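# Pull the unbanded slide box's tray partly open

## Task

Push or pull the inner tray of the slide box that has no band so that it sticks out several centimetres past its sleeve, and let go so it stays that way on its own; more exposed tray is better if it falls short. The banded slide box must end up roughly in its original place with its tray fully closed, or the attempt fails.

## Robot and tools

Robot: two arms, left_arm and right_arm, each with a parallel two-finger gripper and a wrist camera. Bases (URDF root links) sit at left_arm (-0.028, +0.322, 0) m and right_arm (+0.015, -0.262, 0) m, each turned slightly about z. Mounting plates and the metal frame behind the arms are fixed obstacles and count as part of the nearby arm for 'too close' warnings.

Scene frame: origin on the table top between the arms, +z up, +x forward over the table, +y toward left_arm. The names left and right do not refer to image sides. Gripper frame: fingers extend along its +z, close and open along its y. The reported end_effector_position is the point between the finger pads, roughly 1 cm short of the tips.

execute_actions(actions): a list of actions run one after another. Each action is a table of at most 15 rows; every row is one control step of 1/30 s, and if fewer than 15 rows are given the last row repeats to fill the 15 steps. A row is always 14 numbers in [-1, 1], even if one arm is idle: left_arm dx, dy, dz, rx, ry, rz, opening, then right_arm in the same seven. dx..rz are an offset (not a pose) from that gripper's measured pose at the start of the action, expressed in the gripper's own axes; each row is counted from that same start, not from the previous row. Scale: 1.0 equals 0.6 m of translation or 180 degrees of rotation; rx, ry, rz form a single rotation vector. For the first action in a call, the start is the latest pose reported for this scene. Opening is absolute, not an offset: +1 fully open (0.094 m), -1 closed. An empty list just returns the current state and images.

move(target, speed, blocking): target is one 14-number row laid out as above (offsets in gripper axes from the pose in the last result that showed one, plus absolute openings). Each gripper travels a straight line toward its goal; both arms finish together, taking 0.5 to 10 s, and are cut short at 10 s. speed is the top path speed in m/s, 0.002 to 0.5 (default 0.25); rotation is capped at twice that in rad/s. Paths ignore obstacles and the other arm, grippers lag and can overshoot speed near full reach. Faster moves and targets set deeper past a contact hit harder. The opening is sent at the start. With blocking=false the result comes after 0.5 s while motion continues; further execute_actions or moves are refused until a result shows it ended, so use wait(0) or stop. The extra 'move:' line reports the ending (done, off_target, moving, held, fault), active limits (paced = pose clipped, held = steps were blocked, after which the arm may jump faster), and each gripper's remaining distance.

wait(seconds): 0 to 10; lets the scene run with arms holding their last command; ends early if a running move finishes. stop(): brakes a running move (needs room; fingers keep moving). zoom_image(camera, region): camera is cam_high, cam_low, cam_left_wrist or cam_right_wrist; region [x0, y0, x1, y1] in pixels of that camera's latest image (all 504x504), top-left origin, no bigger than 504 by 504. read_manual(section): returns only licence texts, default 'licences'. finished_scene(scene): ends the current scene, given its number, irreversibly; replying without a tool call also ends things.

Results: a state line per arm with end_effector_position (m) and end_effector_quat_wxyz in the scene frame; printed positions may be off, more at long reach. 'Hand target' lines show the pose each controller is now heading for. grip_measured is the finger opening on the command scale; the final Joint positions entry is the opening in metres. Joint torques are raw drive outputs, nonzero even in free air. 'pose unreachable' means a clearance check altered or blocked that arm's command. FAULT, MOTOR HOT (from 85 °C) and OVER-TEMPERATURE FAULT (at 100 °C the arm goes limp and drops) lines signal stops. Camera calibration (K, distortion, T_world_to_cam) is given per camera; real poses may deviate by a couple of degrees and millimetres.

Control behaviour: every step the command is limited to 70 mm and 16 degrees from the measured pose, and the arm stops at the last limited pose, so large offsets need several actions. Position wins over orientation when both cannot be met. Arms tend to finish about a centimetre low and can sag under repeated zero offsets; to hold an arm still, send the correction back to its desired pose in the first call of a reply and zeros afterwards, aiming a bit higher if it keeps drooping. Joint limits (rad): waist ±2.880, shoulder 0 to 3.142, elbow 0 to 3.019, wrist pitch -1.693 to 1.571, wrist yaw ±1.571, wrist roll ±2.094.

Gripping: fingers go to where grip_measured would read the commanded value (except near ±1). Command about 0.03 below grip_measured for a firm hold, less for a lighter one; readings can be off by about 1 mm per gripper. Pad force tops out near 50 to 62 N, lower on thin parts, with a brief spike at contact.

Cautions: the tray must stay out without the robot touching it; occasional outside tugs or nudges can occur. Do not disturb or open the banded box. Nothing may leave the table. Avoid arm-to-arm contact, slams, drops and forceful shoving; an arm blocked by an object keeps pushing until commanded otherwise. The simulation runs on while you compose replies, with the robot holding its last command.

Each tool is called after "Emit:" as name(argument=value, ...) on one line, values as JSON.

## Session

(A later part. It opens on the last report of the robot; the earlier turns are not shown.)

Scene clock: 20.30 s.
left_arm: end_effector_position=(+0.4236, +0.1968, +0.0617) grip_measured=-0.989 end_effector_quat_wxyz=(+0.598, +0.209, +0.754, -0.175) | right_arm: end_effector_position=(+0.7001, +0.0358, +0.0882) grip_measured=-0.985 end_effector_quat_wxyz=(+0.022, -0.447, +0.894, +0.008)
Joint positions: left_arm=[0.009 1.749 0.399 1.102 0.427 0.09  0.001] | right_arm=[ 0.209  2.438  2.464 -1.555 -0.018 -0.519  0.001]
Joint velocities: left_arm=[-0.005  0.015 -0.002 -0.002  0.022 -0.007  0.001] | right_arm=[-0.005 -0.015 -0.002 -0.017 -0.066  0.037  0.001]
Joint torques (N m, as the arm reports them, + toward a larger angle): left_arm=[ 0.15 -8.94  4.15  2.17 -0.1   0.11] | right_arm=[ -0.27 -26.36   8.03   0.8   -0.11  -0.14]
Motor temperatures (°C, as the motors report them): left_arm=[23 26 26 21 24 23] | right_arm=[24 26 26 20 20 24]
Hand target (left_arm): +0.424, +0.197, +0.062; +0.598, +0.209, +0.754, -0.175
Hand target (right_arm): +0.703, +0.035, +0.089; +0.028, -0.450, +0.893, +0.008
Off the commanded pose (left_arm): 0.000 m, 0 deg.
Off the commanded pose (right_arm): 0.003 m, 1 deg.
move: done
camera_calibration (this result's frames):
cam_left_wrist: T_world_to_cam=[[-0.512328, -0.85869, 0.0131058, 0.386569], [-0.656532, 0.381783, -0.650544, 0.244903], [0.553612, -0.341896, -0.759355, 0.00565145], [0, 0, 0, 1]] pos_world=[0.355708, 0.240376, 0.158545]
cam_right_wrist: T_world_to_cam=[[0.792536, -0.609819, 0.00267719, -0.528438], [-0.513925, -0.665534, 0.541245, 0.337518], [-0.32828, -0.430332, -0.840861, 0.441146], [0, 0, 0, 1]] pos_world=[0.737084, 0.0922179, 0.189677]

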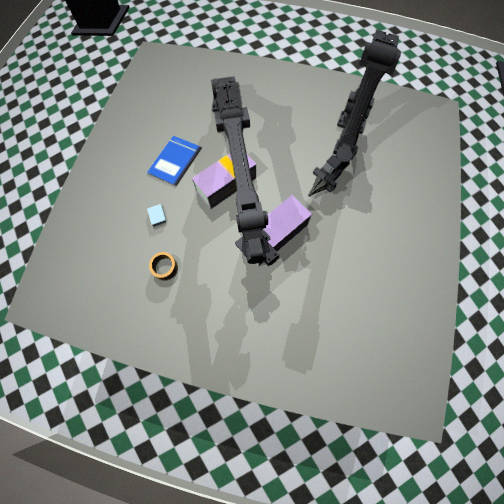

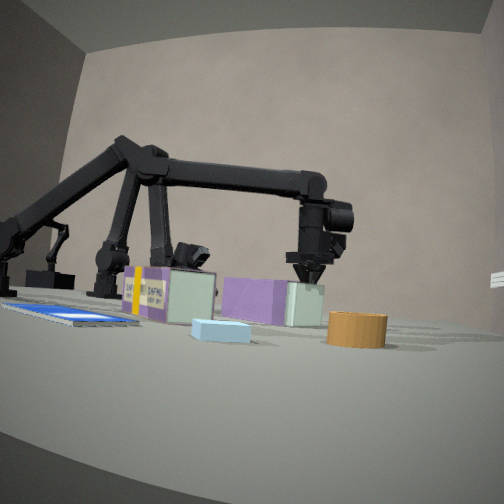

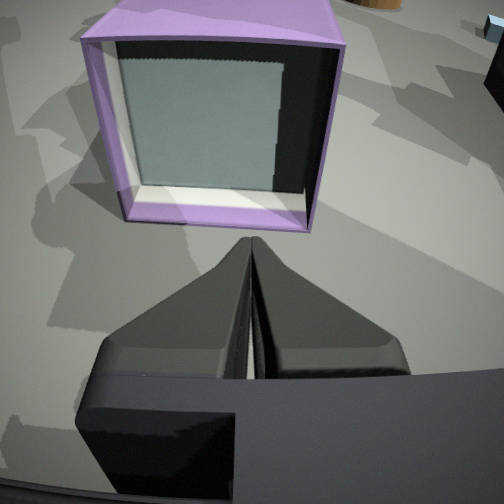

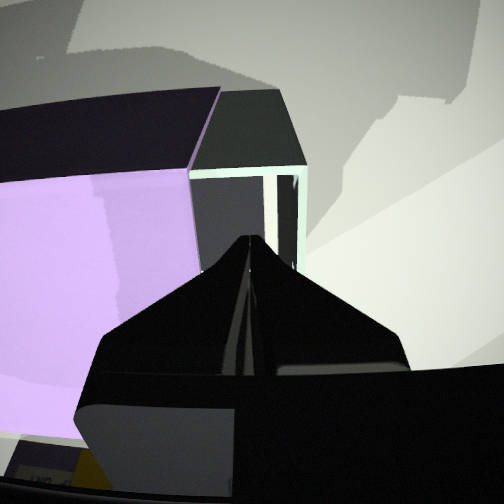

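Emit:
execute_actions(actions=[[[0,0,-0.005,0,0,0,-1,0,0,0,0,0,0,-0.96],[0,0,-0.01,0,0,0,-1,0,0,0,0,0,0,-0.93],[0,0,-0.015,0,0,0,-1,0,0,0,0,0,0,-0.9],[0,0,-0.02,0,0,0,-1,0,0,0,0,0,0,-0.87],[0,0,-0.025,0,0,0,-1,0,0,0,0,0,0,-0.84],[0,0,-0.03,0,0,0,-1,0,0,0,0,0,0,-0.81],[0,0,-0.035,0,0,0,-1,0,0,0,0,0,0,-0.78],[0,0,-0.04,0,0,0,-1,0,0,0,0,0,0,-0.75],[0,0,-0.045,0,0,0,-1,0,0,0,0,0,0,-0.72],[0,0,-0.05,0,0,0,-1,0,0,0,0,0,0,-0.69],[0,0,-0.055,0,0,0,-1,0,0,0,0,0,0,-0.66],[0,0,-0.06,0,0,0,-1,0,0,0,0,0,0,-0.63],[0,0,-0.06,0,0,0,-1,0,0,0,0,0,0,-0.6],[0,0,-0.06,0,0,0,-1,0,0,0,0,0,0,-0.57],[0,0,-0.06,0,0,0,-1,0,0,0,0,0,0,-0.54]],[[0,0,0,0,0,0,-1,0,0,0,0,0,0,-0.51],[0,0,0,0,0,0,-1,0,0,0,0,0,0,-0.48],[0,0,0,0,0,0,-1,0,0,0,0,0,0,-0.45],[0,0,0,0,0,0,-1,0,0,0,0,0,0,-0.42],[0,0,0,0,0,0,-1,0,0,0,0,0,0,-0.39],[0,0,0,0,0,0,-1,0,0,0,0,0,0,-0.36],[0,0,0,0,0,0,-1,0,0,0,0,0,0,-0.33],[0,0,0,0,0,0,-1,0,0,0,0,0,0,-0.3],[0,0,0,0,0,0,-1,0,0,0,0,0,0,-0.27],[0,0,0,0,0,0,-1,0,0,0,0,0,0,-0.24],[0,0,0,0,0,0,-1,0,0,0,0,0,0,-0.21],[0,0,0,0,0,0,-1,0,0,0,0,0,0,-0.18],[0,0,0,0,0,0,-1,0,0,0,0,0,0,-0.15],[0,0,0,0,0,0,-1,0,0,0,0,0,0,-0.12],[0,0,0,0,0,0,-1,0,0,0,0,0,0,-0.09]],[[0,0,0,0,0,0,-1,0,0,0,0,0,0,-0.06],[0,0,0,0,0,0,-1,0,0,0,0,0,0,-0.03],[0,0,0,0,0,0,-1,0,0,0,0,0,0,0],[0,0,0,0,0,0,-1,0,0,0,0,0,0,0.03],[0,0,0,0,0,0,-1,0,0,0,0,0,0,0.06],[0,0,0,0,0,0,-1,0,0,0,0,0,0,0.09],[0,0,0,0,0,0,-1,0,0,0,0,0,0,0.12],[0,0,0,0,0,0,-1,0,0,0,0,0,0,0.15],[0,0,0,0,0,0,-1,0,0,0,0,0,0,0.18],[0,0,0,0,0,0,-1,0,0,0,0,0,0,0.21],[0,0,0,0,0,0,-1,0,0,0,0,0,0,0.24]]])

Scene clock: 22.17 s.
left_arm: end_effector_position=(+0.3955, +0.2101, +0.0701) grip_measured=-0.989 end_effector_quat_wxyz=(+0.596, +0.207, +0.754, -0.182) | right_arm: end_effector_position=(+0.7015, +0.0327, +0.0882) grip_measured=-0.387 end_effector_quat_wxyz=(+0.022, -0.445, +0.895, +0.005)
Joint positions: left_arm=[0.05  1.675 0.321 1.102 0.475 0.09  0.001] | right_arm=[ 0.205  2.438  2.464 -1.555 -0.013 -0.519  0.029]
Joint velocities: left_arm=[ 0.005  0.015 -0.007  0.007  0.022 -0.022 -0.   ] | right_arm=[-0.005 -0.005 -0.022 -0.012 -0.066 -0.095 -0.001]
Joint torques (N m, as the arm reports them, + toward a larger angle): left_arm=[ 0.07 -7.97  4.16  2.07 -0.11  0.12] | right_arm=[ -0.02 -26.03   8.54   0.21  -0.07  -0.06]
Motor temperatures (°C, as the motors report them): left_arm=[23 26 26 21 24 23] | right_arm=[24 27 26 20 20 24]
Hand target (left_arm): +0.395, +0.210, +0.070; +0.596, +0.207, +0.754, -0.182
Hand target (right_arm): +0.701, +0.033, +0.088; +0.022, -0.445, +0.895, +0.005
Off the commanded pose (left_arm): 0.000 m, 0 deg.
Off the commanded pose (right_arm): 0.000 m, 0 deg.
camera_calibration (this result's frames):
cam_left_wrist: T_world_to_cam=[[-0.517559, -0.855272, 0.0253686, 0.383944], [-0.65774, 0.378711, -0.651119, 0.227963], [0.547276, -0.353678, -0.758552, 0.0370638], [0, 0, 0, 1]] pos_world=[0.32837, 0.255153, 0.166805]
cam_right_wrist: T_world_to_cam=[[0.790299, -0.612682, 0.00700569, -0.530142], [-0.517401, -0.661185, 0.543259, 0.338252], [-0.328213, -0.432962, -0.839536, 0.440152], [0, 0, 0, 1]] pos_world=[0.738446, 0.0894079, 0.189479]

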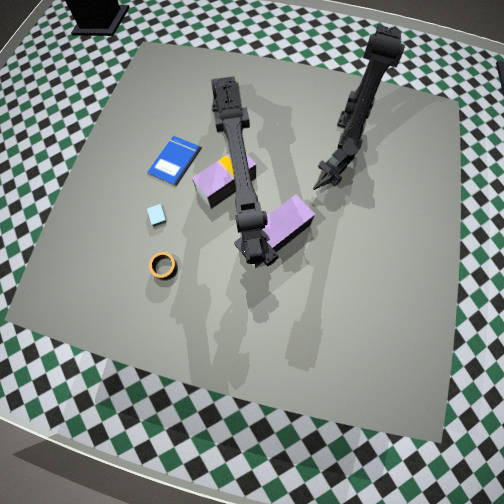

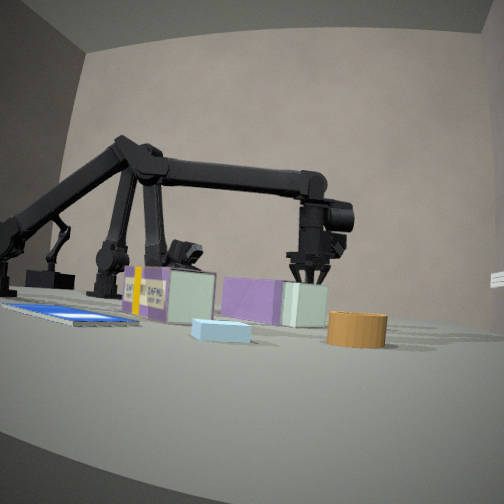

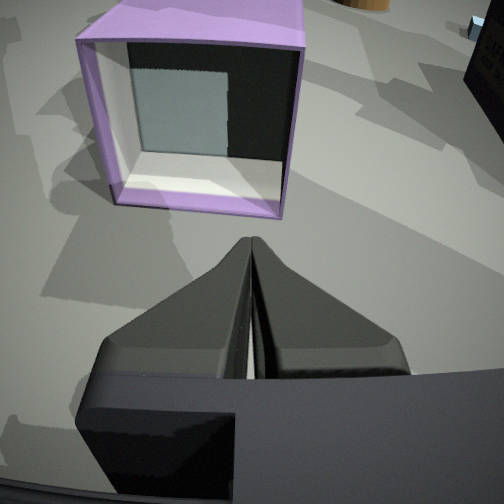

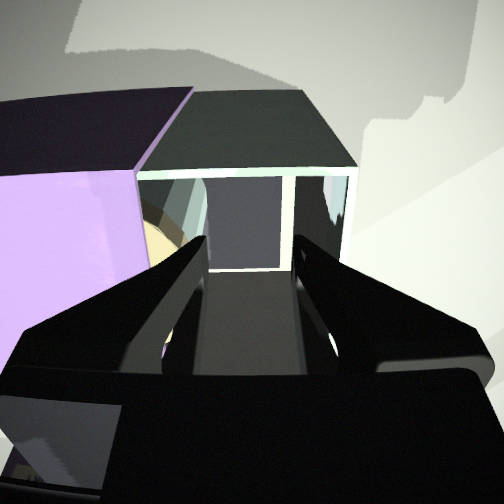

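Emit:
execute_actions(actions=[[[0,0,0,0,0,0,-1,0,0,0,0,0,0,-0.4],[0,0,0,0,0,0,-1,0,0,0,0,0,0,-0.43],[0,0,0,0,0,0,-1,0,0,0,0,0,0,-0.46],[0,0,0,0,0,0,-1,0,0,0,0,0,0,-0.49],[0,0,0,0,0,0,-1,0,0,0,0,0,0,-0.52],[0,0,0,0,0,0,-1,0,0,-0.005,0,0,0,-0.52],[0,0,0,0,0,0,-1,0,0,-0.01,0,0,0,-0.52],[0,0,0,0,0,0,-1,0,0,-0.015,0,0,0,-0.52],[0,0,0,0,0,0,-1,0,0,-0.02,0,0,0,-0.52],[0,0,0,0,0,0,-1,0,0,-0.025,0,0,0,-0.52],[0,0,0,0,0,0,-1,0,0,-0.03,0,0,0,-0.52],[0,0,0,0,0,0,-1,0,0,-0.035,0,0,0,-0.52]]])

Emit:
wait(seconds=0.3)

Scene clock: 22.87 s.
left_arm: end_effector_position=(+0.3955, +0.2101, +0.0701) grip_measured=-0.989 end_effector_quat_wxyz=(+0.596, +0.207, +0.754, -0.182) | right_arm: end_effector_position=(+0.6949, +0.0295, +0.0880) grip_measured=-0.517 end_effector_quat_wxyz=(+0.007, -0.445, +0.896, +0.006)
Joint positions: left_arm=[0.05  1.675 0.321 1.102 0.475 0.09  0.001] | right_arm=[ 0.205  2.438  2.464 -1.584 -0.013 -0.519  0.023]
Joint velocities: left_arm=[-0.005 -0.005 -0.002 -0.012  0.022 -0.022 -0.   ] | right_arm=[ 0.005 -0.015 -0.012 -0.007 -0.007  0.022 -0.   ]
Joint torques (N m, as the arm reports them, + toward a larger angle): left_arm=[ 0.24 -8.02  4.06  2.14 -0.07  0.11] | right_arm=[ -0.04 -26.49  11.87  -0.52  -0.09  -0.07]
Motor temperatures (°C, as the motors report them): left_arm=[23 26 26 21 24 23] | right_arm=[24 27 26 20 20 24]
Hand target (left_arm): +0.395, +0.210, +0.070; +0.596, +0.207, +0.754, -0.182
Hand target (right_arm): +0.700, +0.031, +0.109; +0.022, -0.445, +0.895, +0.005
Off the commanded pose (left_arm): 0.000 m, 0 deg.
Off the commanded pose (right_arm): 0.022 m, 2 deg.
camera_calibration (this result's frames):
cam_left_wrist: T_world_to_cam=[[-0.517559, -0.855272, 0.0253686, 0.383944], [-0.65774, 0.378711, -0.651119, 0.227963], [0.547276, -0.353678, -0.758552, 0.0370638], [0, 0, 0, 1]] pos_world=[0.32837, 0.255153, 0.166805]
cam_right_wrist: T_world_to_cam=[[0.790057, -0.612992, -0.0071374, -0.525465], [-0.502573, -0.654322, 0.565051, 0.320418], [-0.351042, -0.442835, -0.825025, 0.451319], [0, 0, 0, 1]] pos_world=[0.734612, 0.0874105, 0.187547]

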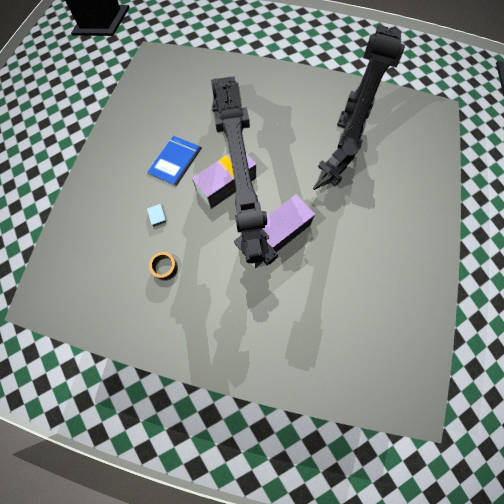

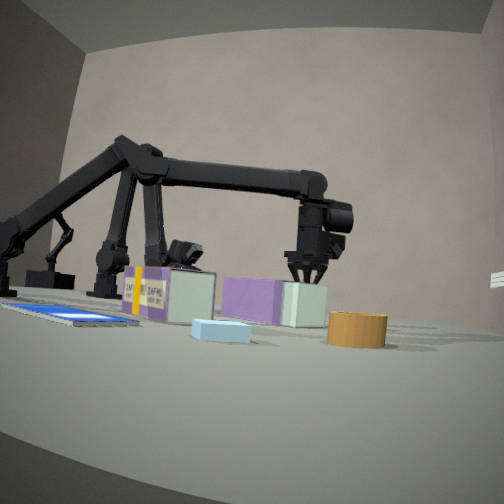

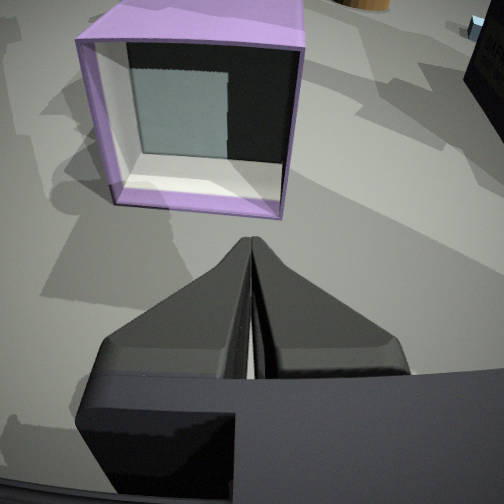

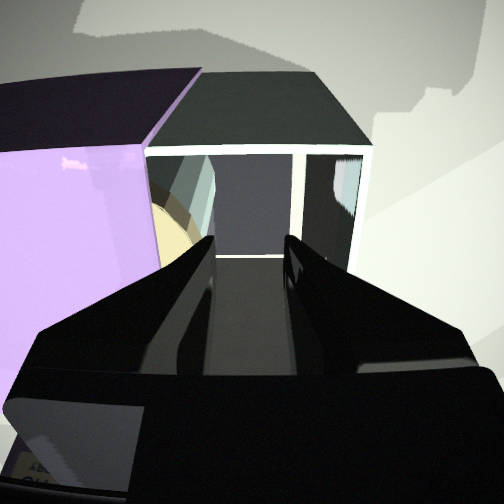

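Scene clock: 23.17 s.
left_arm: end_effector_position=(+0.3955, +0.2101, +0.0701) grip_measured=-0.989 end_effector_quat_wxyz=(+0.596, +0.207, +0.754, -0.182) | right_arm: end_effector_position=(+0.6946, +0.0294, +0.0880) grip_measured=-0.517 end_effector_quat_wxyz=(+0.006, -0.445, +0.896, +0.006)
Joint positions: left_arm=[0.05  1.675 0.321 1.102 0.475 0.09  0.001] | right_arm=[ 0.205  2.438  2.464 -1.585 -0.013 -0.519  0.023]
Joint velocities: left_arm=[-0.015 -0.005 -0.017 -0.012 -0.007 -0.007 -0.001] | right_arm=[-0.005 -0.005  0.017  0.007  0.022  0.022  0.001]
Joint torques (N m, as the arm reports them, + toward a larger angle): left_arm=[ 0.19 -8.07  4.05  2.12 -0.07  0.11] | right_arm=[ -0.08 -26.57  11.86  -0.51  -0.09  -0.06]
Motor temperatures (°C, as the motors report them): left_arm=[23 26 26 21 24 23] | right_arm=[24 27 26 20 20 24]
Hand target (left_arm): +0.395, +0.210, +0.070; +0.596, +0.207, +0.754, -0.182
Hand target (right_arm): +0.700, +0.032, +0.109; +0.022, -0.445, +0.895, +0.005
Off the commanded pose (left_arm): 0.000 m, 0 deg.
Off the commanded pose (right_arm): 0.022 m, 2 deg.
wait: 0.30 s; at rest by 0.17 s
camera_calibration (this result's frames):
cam_left_wrist: T_world_to_cam=[[-0.517559, -0.855272, 0.0253686, 0.383944], [-0.65774, 0.378711, -0.651119, 0.227963], [0.547276, -0.353678, -0.758552, 0.0370638], [0, 0, 0, 1]] pos_world=[0.32837, 0.255153, 0.166805]
cam_right_wrist: T_world_to_cam=[[0.790049, -0.612996, -0.00769413, -0.525273], [-0.501978, -0.654069, 0.565873, 0.319724], [-0.35191, -0.443205, -0.824456, 0.45174], [0, 0, 0, 1]] pos_world=[0.734458, 0.0873448, 0.187475]

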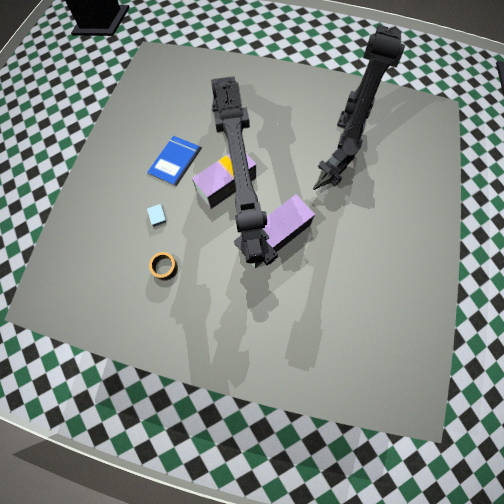

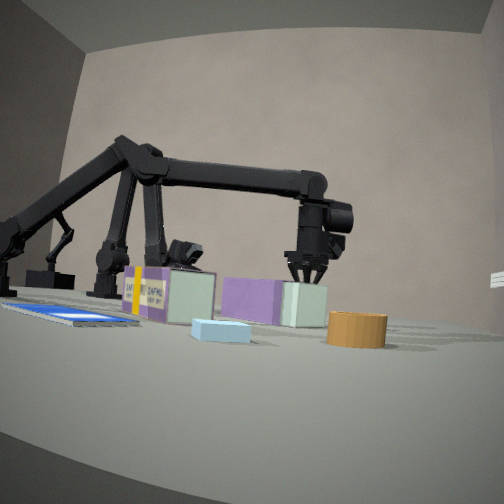

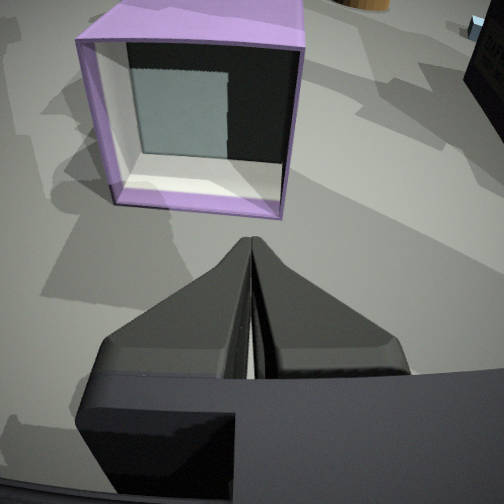

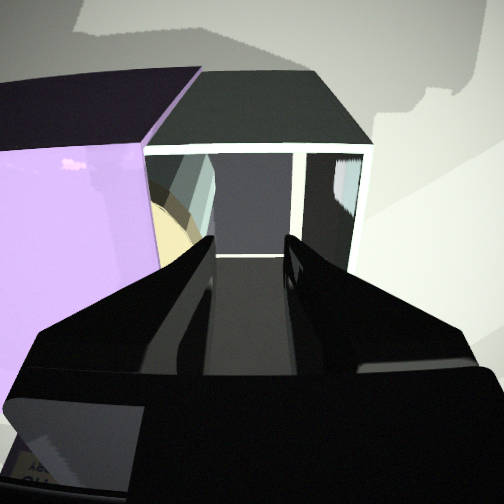

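Emit:
execute_actions(actions=[[[0,0,0,0,0,0,-1,-0.008,0,-0.04,0,-0.01,0,-0.52],[0,0,0,0,0,0,-1,-0.008,0,-0.044,0,-0.01,0,-0.52],[0,0,0,0,0,0,-1,-0.008,0,-0.048,0,-0.01,0,-0.52],[0,0,0,0,0,0,-1,-0.008,0,-0.052,0,-0.01,0,-0.52],[0,0,0,0,0,0,-1,-0.008,0,-0.056,0,-0.01,0,-0.52],[0,0,0,0,0,0,-1,-0.008,0,-0.058,0,-0.01,0,-0.52]]])

Scene clock: 23.83 s.
left_arm: end_effector_position=(+0.3955, +0.2101, +0.0701) grip_measured=-0.989 end_effector_quat_wxyz=(+0.596, +0.207, +0.754, -0.182) | right_arm: end_effector_position=(+0.6897, +0.0272, +0.0918) grip_measured=-0.517 end_effector_quat_wxyz=(-0.004, -0.444, +0.896, +0.011)
Joint positions: left_arm=[0.05  1.675 0.321 1.102 0.475 0.09  0.001] | right_arm=[ 0.203  2.438  2.474 -1.617 -0.022 -0.519  0.023]
Joint velocities: left_arm=[-0.005 -0.024  0.002 -0.017 -0.007 -0.037 -0.001] | right_arm=[-0.005 -0.005  0.002  0.002  0.051 -0.051  0.   ]
Joint torques (N m, as the arm reports them, + toward a larger angle): left_arm=[ 0.09 -8.15  4.09  2.07 -0.09  0.11] | right_arm=[ -0.09 -27.3   12.36  -0.52  -0.3   -0.07]
Motor temperatures (°C, as the motors report them): left_arm=[23 26 26 21 24 23] | right_arm=[24 27 26 20 20 24]
Hand target (left_arm): +0.395, +0.210, +0.070; +0.596, +0.207, +0.754, -0.182
Hand target (right_arm): +0.696, +0.031, +0.123; +0.021, -0.444, +0.895, +0.013
Off the commanded pose (left_arm): 0.000 m, 0 deg.
Off the commanded pose (right_arm): 0.032 m, 3 deg.
camera_calibration (this result's frames):
cam_left_wrist: T_world_to_cam=[[-0.517559, -0.855272, 0.0253686, 0.383944], [-0.65774, 0.378711, -0.651119, 0.227963], [0.547276, -0.353678, -0.758552, 0.0370638], [0, 0, 0, 1]] pos_world=[0.32837, 0.255153, 0.166805]
cam_right_wrist: T_world_to_cam=[[0.788258, -0.614792, -0.0260815, -0.519753], [-0.490181, -0.652981, 0.577355, 0.304449], [-0.371984, -0.44232, -0.816076, 0.465237], [0, 0, 0, 1]] pos_world=[0.731996, 0.0850425, 0.190338]

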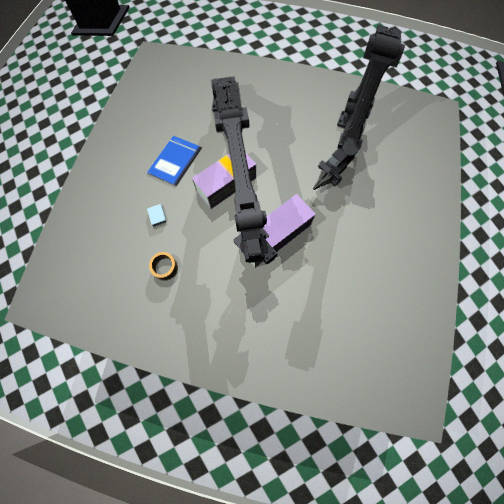

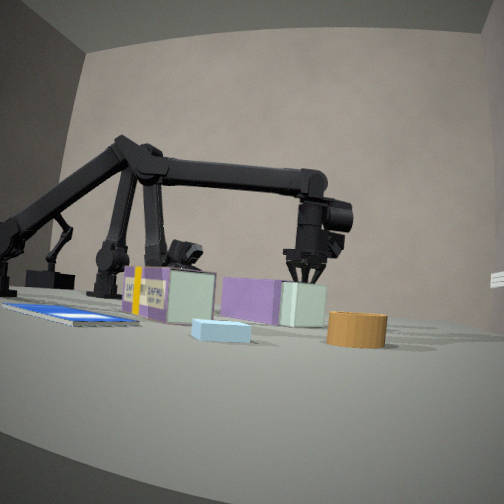

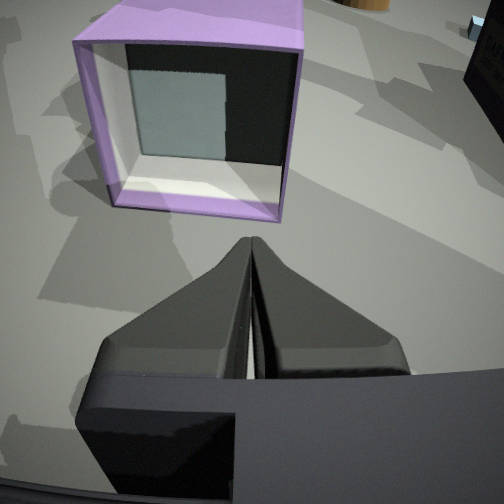

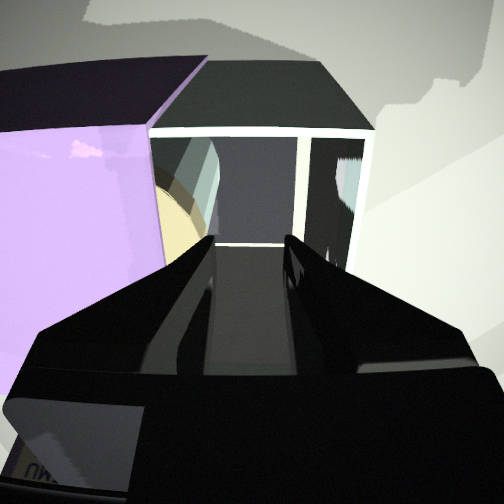

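Emit:
execute_actions(actions=[[[0,0,0,0,0,0,-1,-0.015,0,-0.055,0,-0.018,0,-0.6],[0,0,0,0,0,0,-1,-0.015,0,-0.058,0,-0.018,0,-0.65],[0,0,0,0,0,0,-1,-0.015,0,-0.061,0,-0.018,0,-0.65],[0,0,0,0,0,0,-1,-0.015,0,-0.064,0,-0.018,0,-0.65],[0,0,0,0,0,0,-1,-0.015,0,-0.067,0,-0.018,0,-0.65],[0,0,0,0,0,0,-1,-0.015,0,-0.07,0,-0.018,0,-0.65]]])

Scene clock: 24.47 s.
left_arm: end_effector_position=(+0.3955, +0.2101, +0.0701) grip_measured=-0.989 end_effector_quat_wxyz=(+0.596, +0.207, +0.754, -0.182) | right_arm: end_effector_position=(+0.6876, +0.0303, +0.1036) grip_measured=-0.647 end_effector_quat_wxyz=(-0.004, -0.443, +0.896, +0.023)
Joint positions: left_arm=[0.05  1.675 0.321 1.102 0.475 0.09  0.001] | right_arm=[ 0.202  2.437  2.504 -1.647 -0.046 -0.519  0.017]
Joint velocities: left_arm=[-0.005  0.005 -0.002 -0.002  0.037 -0.051 -0.   ] | right_arm=[-0.015  0.005  0.002 -0.022  0.095  0.022  0.   ]
Joint torques (N m, as the arm reports them, + toward a larger angle): left_arm=[ 0.17 -7.97  4.1   2.15 -0.09  0.13] | right_arm=[ -0.56 -27.28  12.32  -0.46  -0.21  -0.06]
Motor temperatures (°C, as the motors report them): left_arm=[23 26 26 21 24 23] | right_arm=[24 27 26 20 20 24]
Hand target (left_arm): +0.395, +0.210, +0.070; +0.596, +0.207, +0.754, -0.182
Hand target (right_arm): +0.694, +0.033, +0.134; +0.022, -0.443, +0.896, +0.024
Off the commanded pose (left_arm): 0.000 m, 0 deg.
Off the commanded pose (right_arm): 0.032 m, 3 deg.
camera_calibration (this result's frames):
cam_left_wrist: T_world_to_cam=[[-0.517559, -0.855272, 0.0253686, 0.383944], [-0.65774, 0.378711, -0.651119, 0.227963], [0.547276, -0.353678, -0.758552, 0.0370638], [0, 0, 0, 1]] pos_world=[0.32837, 0.255153, 0.166805]
cam_right_wrist: T_world_to_cam=[[0.78728, -0.614757, -0.0475835, -0.513006], [-0.485194, -0.665278, 0.567443, 0.296584], [-0.380496, -0.423649, -0.822037, 0.48131], [0, 0, 0, 1]] pos_world=[0.730917, 0.0858433, 0.20295]

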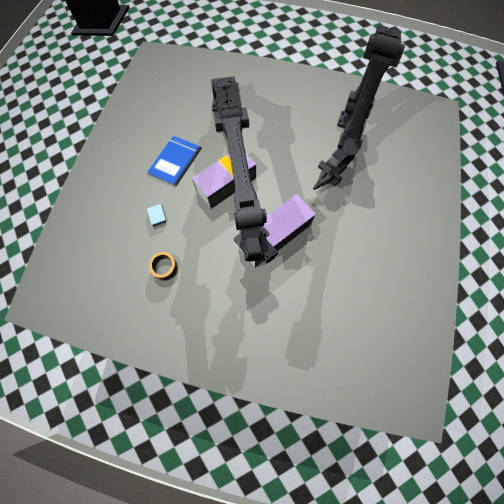

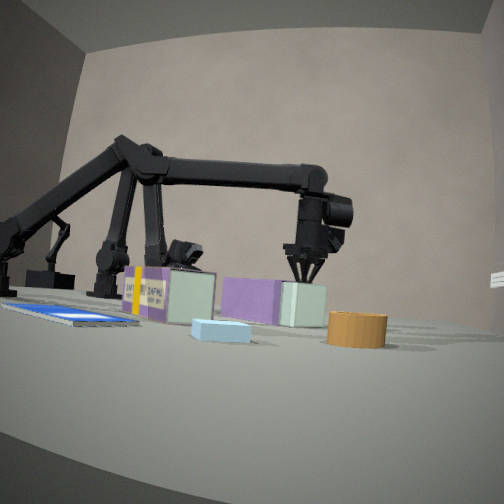

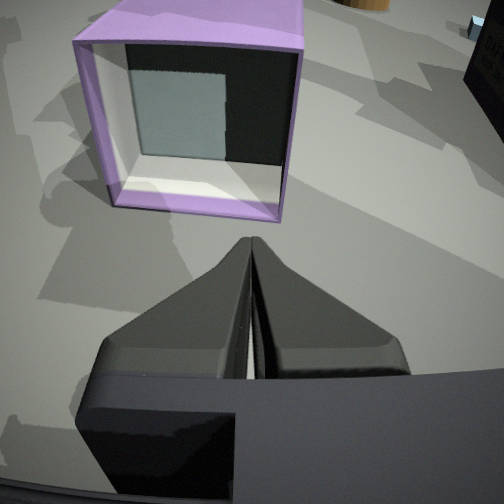

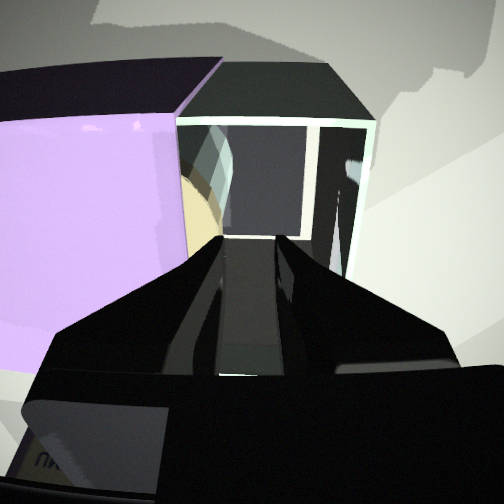

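The hand is now at the height I wanted, so I'll spread the fingers again.

Emit:
execute_actions(actions=[[[0,0,0,0,0,0,-1,0,0,0,0,0,0,-0.62],[0,0,0,0,0,0,-1,0,0,0,0,0,0,-0.59],[0,0,0,0,0,0,-1,0,0,0,0,0,0,-0.56],[0,0,0,0,0,0,-1,0,0,0,0,0,0,-0.53],[0,0,0,0,0,0,-1,0,0,0,0,0,0,-0.5],[0,0,0,0,0,0,-1,0,0,0,0,0,0,-0.47],[0,0,0,0,0,0,-1,0,0,0,0,0,0,-0.44],[0,0,0,0,0,0,-1,0,0,0,0,0,0,-0.41],[0,0,0,0,0,0,-1,0,0,0,0,0,0,-0.38],[0,0,0,0,0,0,-1,0,0,0,0,0,0,-0.35],[0,0,0,0,0,0,-1,0,0,0,0,0,0,-0.32],[0,0,0,0,0,0,-1,0,0,0,0,0,0,-0.29],[0,0,0,0,0,0,-1,0,0,0,0,0,0,-0.26],[0,0,0,0,0,0,-1,0,0,0,0,0,0,-0.23],[0,0,0,0,0,0,-1,0,0,0,0,0,0,-0.2]],[[0,0,0,0,0,0,-1,0,0,0,0,0,0,-0.17],[0,0,0,0,0,0,-1,0,0,0,0,0,0,-0.14],[0,0,0,0,0,0,-1,0,0,0,0,0,0,-0.11],[0,0,0,0,0,0,-1,0,0,0,0,0,0,-0.08],[0,0,0,0,0,0,-1,0,0,0,0,0,0,-0.05],[0,0,0,0,0,0,-1,0,0,0,0,0,0,-0.02],[0,0,0,0,0,0,-1,0,0,0,0,0,0,0.01],[0,0,0,0,0,0,-1,0,0,0,0,0,0,0.04],[0,0,0,0,0,0,-1,0,0,0,0,0,0,0.07],[0,0,0,0,0,0,-1,0,0,0,0,0,0,0.1],[0,0,0,0,0,0,-1,0,0,0,0,0,0,0.13],[0,0,0,0,0,0,-1,0,0,0,0,0,0,0.16],[0,0,0,0,0,0,-1,0,0,0,0,0,0,0.19],[0,0,0,0,0,0,-1,0,0,0,0,0,0,0.22],[0,0,0,0,0,0,-1,0,0,0,0,0,0,0.25]]])

Scene clock: 25.80 s.
left_arm: end_effector_position=(+0.3955, +0.2101, +0.0701) grip_measured=-0.989 end_effector_quat_wxyz=(+0.596, +0.207, +0.754, -0.182) | right_arm: end_effector_position=(+0.6888, +0.0271, +0.1037) grip_measured=+0.232 end_effector_quat_wxyz=(-0.004, -0.442, +0.897, +0.019)
Joint positions: left_arm=[0.05  1.675 0.321 1.102 0.475 0.09  0.001] | right_arm=[ 0.199  2.437  2.504 -1.648 -0.038 -0.519  0.058]
Joint velocities: left_arm=[-0.005 -0.024 -0.002 -0.012 -0.051  0.007 -0.001] | right_arm=[ 0.005 -0.005  0.002 -0.022 -0.007 -0.081  0.025]
Joint torques (N m, as the arm reports them, + toward a larger angle): left_arm=[ 0.37 -7.86  4.06  2.11 -0.08  0.11] | right_arm=[  0.04 -25.97   8.53   0.18  -0.28  -0.07]
Motor temperatures (°C, as the motors report them): left_arm=[23 26 26 21 24 23] | right_arm=[24 27 26 20 20 24]
Hand target (left_arm): +0.395, +0.210, +0.070; +0.596, +0.207, +0.754, -0.182
Hand target (right_arm): +0.688, +0.028, +0.104; -0.004, -0.442, +0.897, +0.022
Off the commanded pose (left_arm): 0.000 m, 0 deg.
Off the commanded pose (right_arm): 0.001 m, 0 deg.
camera_calibration (this result's frames):
cam_left_wrist: T_world_to_cam=[[-0.517559, -0.855272, 0.0253686, 0.383944], [-0.65774, 0.378711, -0.651119, 0.227963], [0.547276, -0.353678, -0.758552, 0.0370638], [0, 0, 0, 1]] pos_world=[0.32837, 0.255153, 0.166805]
cam_right_wrist: T_world_to_cam=[[0.785815, -0.617138, -0.0404436, -0.515591], [-0.488561, -0.659532, 0.57125, 0.296799], [-0.379214, -0.429137, -0.819779, 0.479543], [0, 0, 0, 1]] pos_world=[0.732013, 0.0833476, 0.20272]

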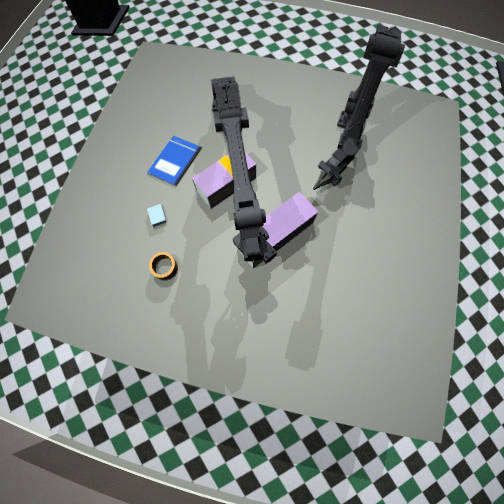

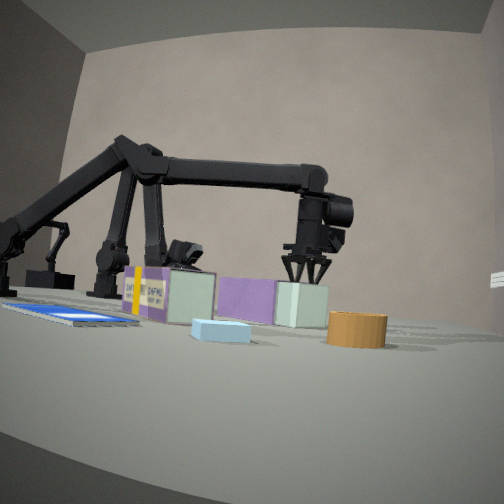

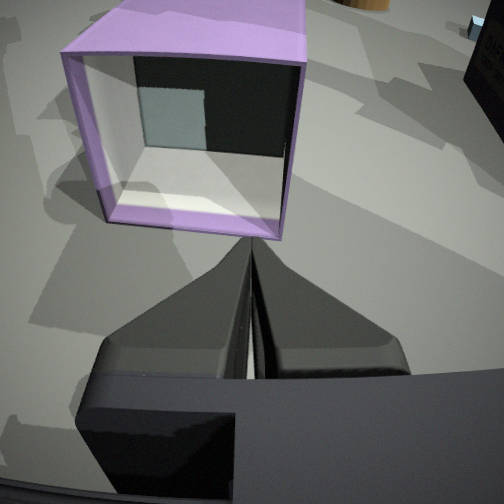

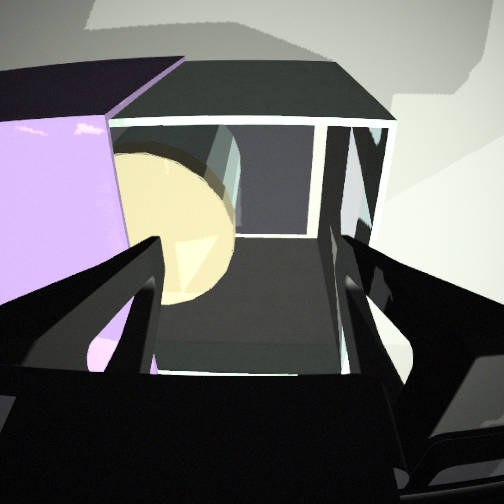

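Emit:
execute_actions(actions=[[[0,0,0,0,0,0,-1,0,0,0,0,0,0,0.28],[0,0,0,0,0,0,-1,0,0,0,0,0,0,0.31],[0,0,0,0,0,0,-1,0,0,0,0,0,0,0.34],[0,0,0,0,0,0,-1,0,0,0,0,0,0,0.37],[0,0,0,0,0,0,-1,0,0,0,0,0,0,0.4],[0,0,0,0,0,0,-1,0,0,0,0,0,0,0.43],[0,0,0,0,0,0,-1,0,0,0,0,0,0,0.46],[0,0,0,0,0,0,-1,0,0,0,0,0,0,0.49],[0,0,0,0,0,0,-1,0,0,0,0,0,0,0.52],[0,0,0,0,0,0,-1,0,0,0,0,0,0,0.55],[0,0,0,0,0,0,-1,0,0,0,0,0,0,0.58],[0,0,0,0,0,0,-1,0,0,0,0,0,0,0.61],[0,0,0,0,0,0,-1,0,0,0,0,0,0,0.64]]])

Scene clock: 26.47 s.
left_arm: end_effector_position=(+0.3955, +0.2101, +0.0701) grip_measured=-0.989 end_effector_quat_wxyz=(+0.596, +0.207, +0.754, -0.182) | right_arm: end_effector_position=(+0.6891, +0.0264, +0.1037) grip_measured=+0.381 end_effector_quat_wxyz=(-0.004, -0.442, +0.897, +0.018)
Joint positions: left_arm=[0.05  1.675 0.321 1.102 0.475 0.09  0.001] | right_arm=[ 0.199  2.437  2.504 -1.648 -0.035 -0.519  0.065]
Joint velocities: left_arm=[-0.005 -0.005 -0.007  0.002 -0.037 -0.037  0.001] | right_arm=[-0.005  0.005  0.027 -0.012 -0.007  0.037 -0.001]
Joint torques (N m, as the arm reports them, + toward a larger angle): left_arm=[ 0.25 -7.86  4.06  2.04 -0.1   0.12] | right_arm=[ -0.03 -25.88   8.48   0.1   -0.17  -0.06]
Motor temperatures (°C, as the motors report them): left_arm=[23 26 26 21 24 23] | right_arm=[24 28 26 20 20 24]
Hand target (left_arm): +0.395, +0.210, +0.070; +0.596, +0.207, +0.754, -0.182
Hand target (right_arm): +0.689, +0.027, +0.104; -0.004, -0.442, +0.897, +0.019
Off the commanded pose (left_arm): 0.000 m, 0 deg.
Off the commanded pose (right_arm): 0.001 m, 0 deg.
camera_calibration (this result's frames):
cam_left_wrist: T_world_to_cam=[[-0.517559, -0.855272, 0.0253686, 0.383944], [-0.65774, 0.378711, -0.651119, 0.227963], [0.547276, -0.353678, -0.758552, 0.0370638], [0, 0, 0, 1]] pos_world=[0.32837, 0.255153, 0.166805]
cam_right_wrist: T_world_to_cam=[[0.785637, -0.617513, -0.0381122, -0.516346], [-0.489384, -0.65795, 0.572367, 0.296911], [-0.37852, -0.431021, -0.819111, 0.478848], [0, 0, 0, 1]] pos_world=[0.732218, 0.082896, 0.202609]

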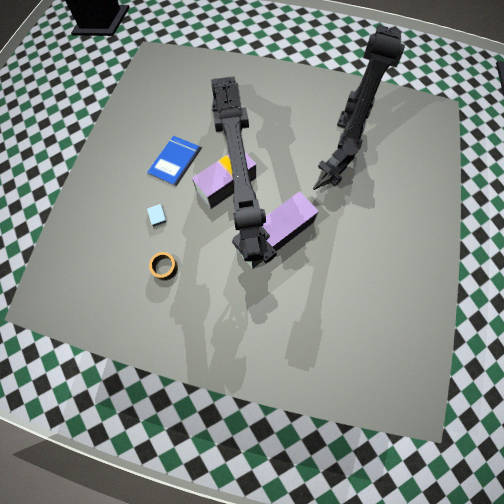

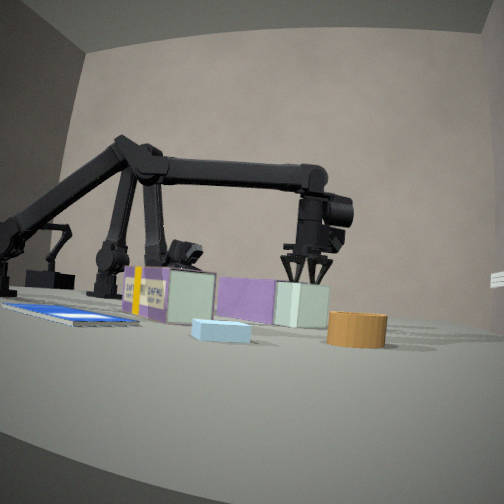

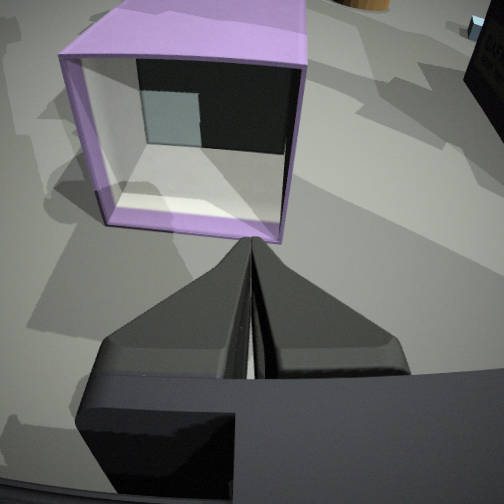

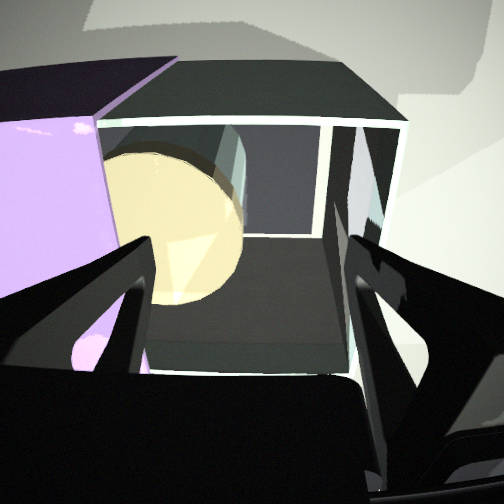

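The tray is at its stop. I'll release the fingers first, then lift clear.

Emit:
execute_actions(actions=[[[0,0,0,0,0,0,-1,0,0,0,0,0,0,0.37],[0,0,0,0,0,0,-1,0,0,0,0,0,0,0.34],[0,0,0,0,0,0,-1,0,0,0,0,0,0,0.31],[0,0,0,0,0,0,-1,0,0,0,0,0,0,0.28],[0,0,0,0,0,0,-1,0,0,0,0,0,0,0.25],[0,0,0,0,0,0,-1,0,0,0,0,0,0,0.22],[0,0,0,0,0,0,-1,0,0,0,0,0,0,0.19],[0,0,0,0,0,0,-1,0,0,0,0,0,0,0.16]]])

Emit:
move(target=[0,0,0,0,0,0,-1, 0,0,-0.14,0,-0.04,0,0.16], speed=0.12)

Scene clock: 27.10 s.
left_arm: end_effector_position=(+0.3955, +0.2101, +0.0701) grip_measured=-0.989 end_effector_quat_wxyz=(+0.596, +0.207, +0.754, -0.182) | right_arm: end_effector_position=(+0.6891, +0.0264, +0.1037) grip_measured=+0.163 end_effector_quat_wxyz=(-0.004, -0.442, +0.897, +0.018)
Joint positions: left_arm=[0.05  1.675 0.321 1.102 0.475 0.09  0.001] | right_arm=[ 0.199  2.437  2.504 -1.648 -0.035 -0.519  0.055]
Joint velocities: left_arm=[-0.005  0.005 -0.002 -0.012  0.051 -0.022  0.   ] | right_arm=[ 0.015  0.015  0.002  0.012 -0.007 -0.051 -0.   ]
Joint torques (N m, as the arm reports them, + toward a larger angle): left_arm=[ 0.16 -8.11  4.11  2.11 -0.1   0.11] | right_arm=[ -0.15 -25.8    8.45   0.13  -0.08  -0.06]
Motor temperatures (°C, as the motors report them): left_arm=[23 26 26 21 24 23] | right_arm=[24 28 27 20 20 24]
Hand target (left_arm): +0.395, +0.210, +0.070; +0.596, +0.207, +0.754, -0.182
Hand target (right_arm): +0.689, +0.026, +0.104; -0.004, -0.442, +0.897, +0.018
Off the commanded pose (left_arm): 0.000 m, 0 deg.
Off the commanded pose (right_arm): 0.000 m, 0 deg.
camera_calibration (this result's frames):
cam_left_wrist: T_world_to_cam=[[-0.517559, -0.855272, 0.0253686, 0.383944], [-0.65774, 0.378711, -0.651119, 0.227963], [0.547276, -0.353678, -0.758552, 0.0370638], [0, 0, 0, 1]] pos_world=[0.32837, 0.255153, 0.166805]
cam_right_wrist: T_world_to_cam=[[0.785637, -0.617513, -0.0381122, -0.516346], [-0.489384, -0.65795, 0.572367, 0.296911], [-0.37852, -0.431021, -0.819111, 0.478848], [0, 0, 0, 1]] pos_world=[0.732218, 0.082896, 0.202609]

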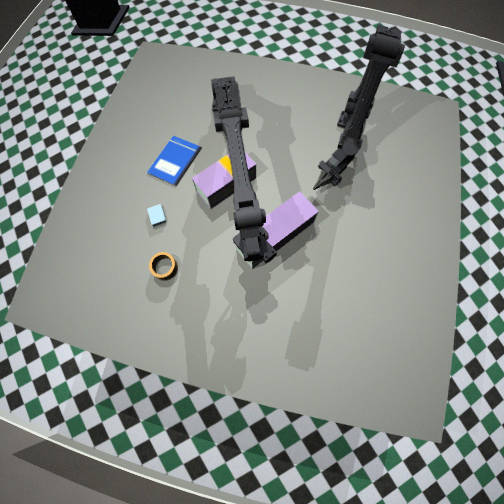

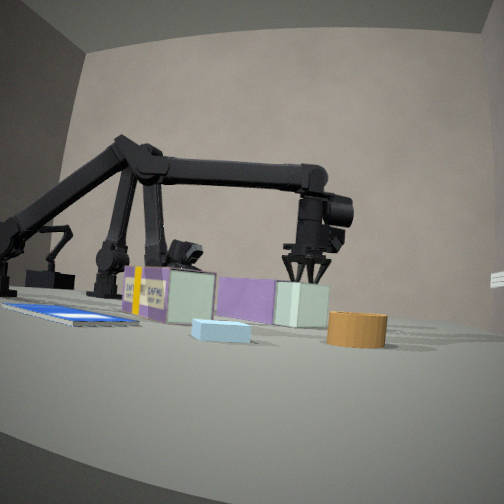

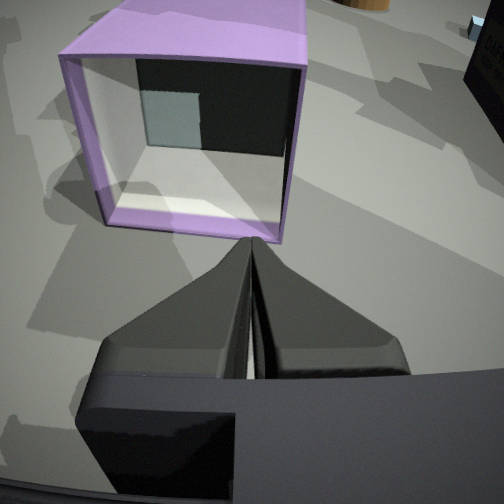

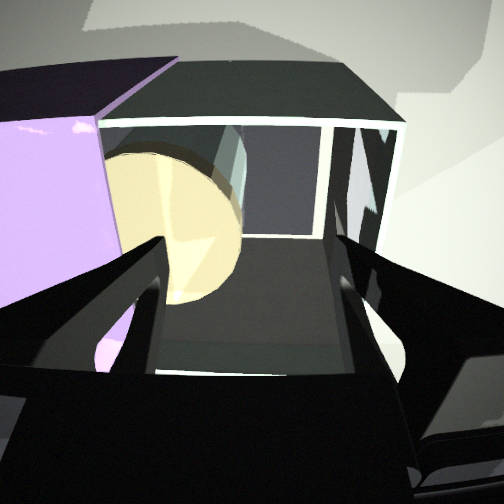

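Scene clock: 28.17 s.
left_arm: end_effector_position=(+0.3955, +0.2101, +0.0701) grip_measured=-0.989 end_effector_quat_wxyz=(+0.596, +0.207, +0.754, -0.182) | right_arm: end_effector_position=(+0.6879, +0.0240, +0.1726) grip_measured=+0.163 end_effector_quat_wxyz=(+0.043, -0.436, +0.898, +0.045)
Joint positions: left_arm=[0.05  1.675 0.321 1.102 0.475 0.09  0.001] | right_arm=[ 0.182  2.341  2.504 -1.654 -0.095 -0.519  0.055]
Joint velocities: left_arm=[-0.005 -0.015 -0.007  0.002  0.022  0.095 -0.001] | right_arm=[-0.005 -0.015  0.002  0.002 -0.022  0.066 -0.001]
Joint torques (N m, as the arm reports them, + toward a larger angle): left_arm=[ 0.34 -8.17  4.01  2.11 -0.1   0.11] | right_arm=[ -0.44 -25.45  10.64  -0.27  -0.23  -0.16]
Motor temperatures (°C, as the motors report them): left_arm=[23 26 26 21 24 23] | right_arm=[24 28 27 20 20 24]
Hand target (left_arm): +0.395, +0.210, +0.070; +0.596, +0.207, +0.754, -0.182
Hand target (right_arm): +0.690, +0.022, +0.187; +0.053, -0.439, +0.896, +0.045
Off the commanded pose (left_arm): 0.000 m, 0 deg.
Off the commanded pose (right_arm): 0.015 m, 1 deg.
move: off_target (right_arm)
camera_calibration (this result's frames):
cam_left_wrist: T_world_to_cam=[[-0.517559, -0.855272, 0.0253686, 0.383944], [-0.65774, 0.378711, -0.651119, 0.227963], [0.547276, -0.353678, -0.758552, 0.0370638], [0, 0, 0, 1]] pos_world=[0.32837, 0.255153, 0.166805]
cam_right_wrist: T_world_to_cam=[[0.779301, -0.624937, -0.0463031, -0.508253], [-0.531035, -0.69782, 0.480675, 0.300705], [-0.332703, -0.350002, -0.875675, 0.510094], [0, 0, 0, 1]] pos_world=[0.725477, 0.0707461, 0.278602]

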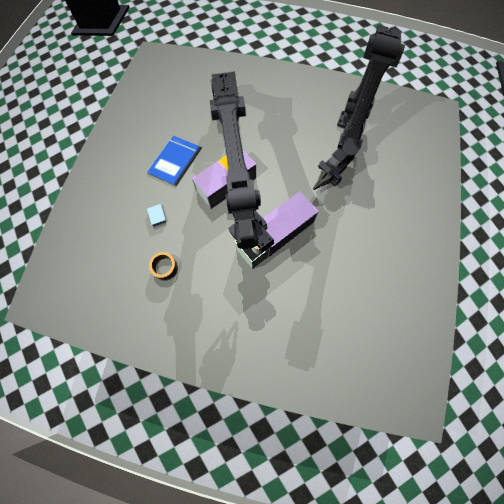

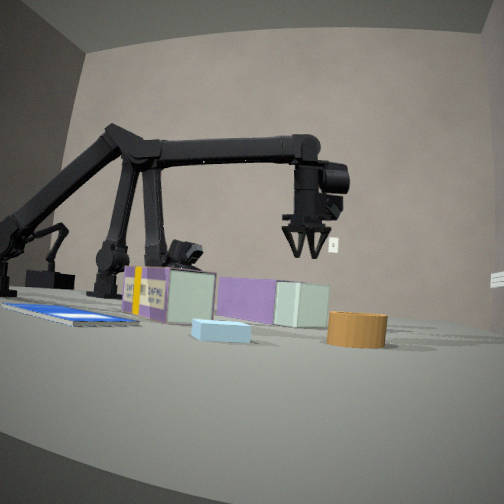

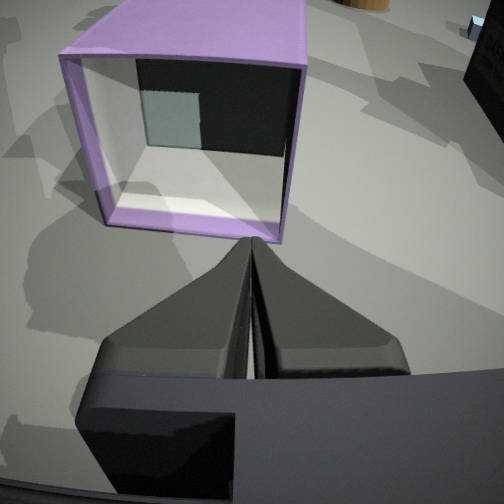

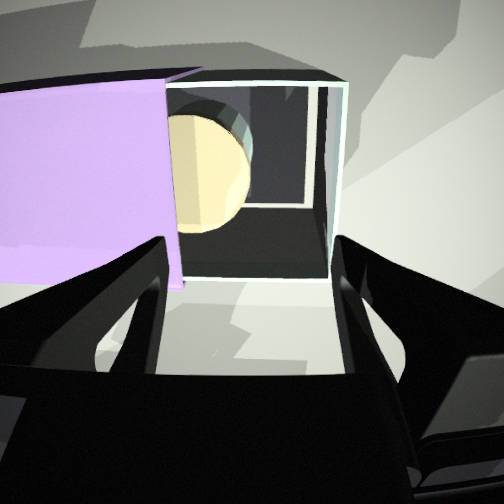

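Emit:
finished_scene(scene=2)

The scene is finished: the task was done.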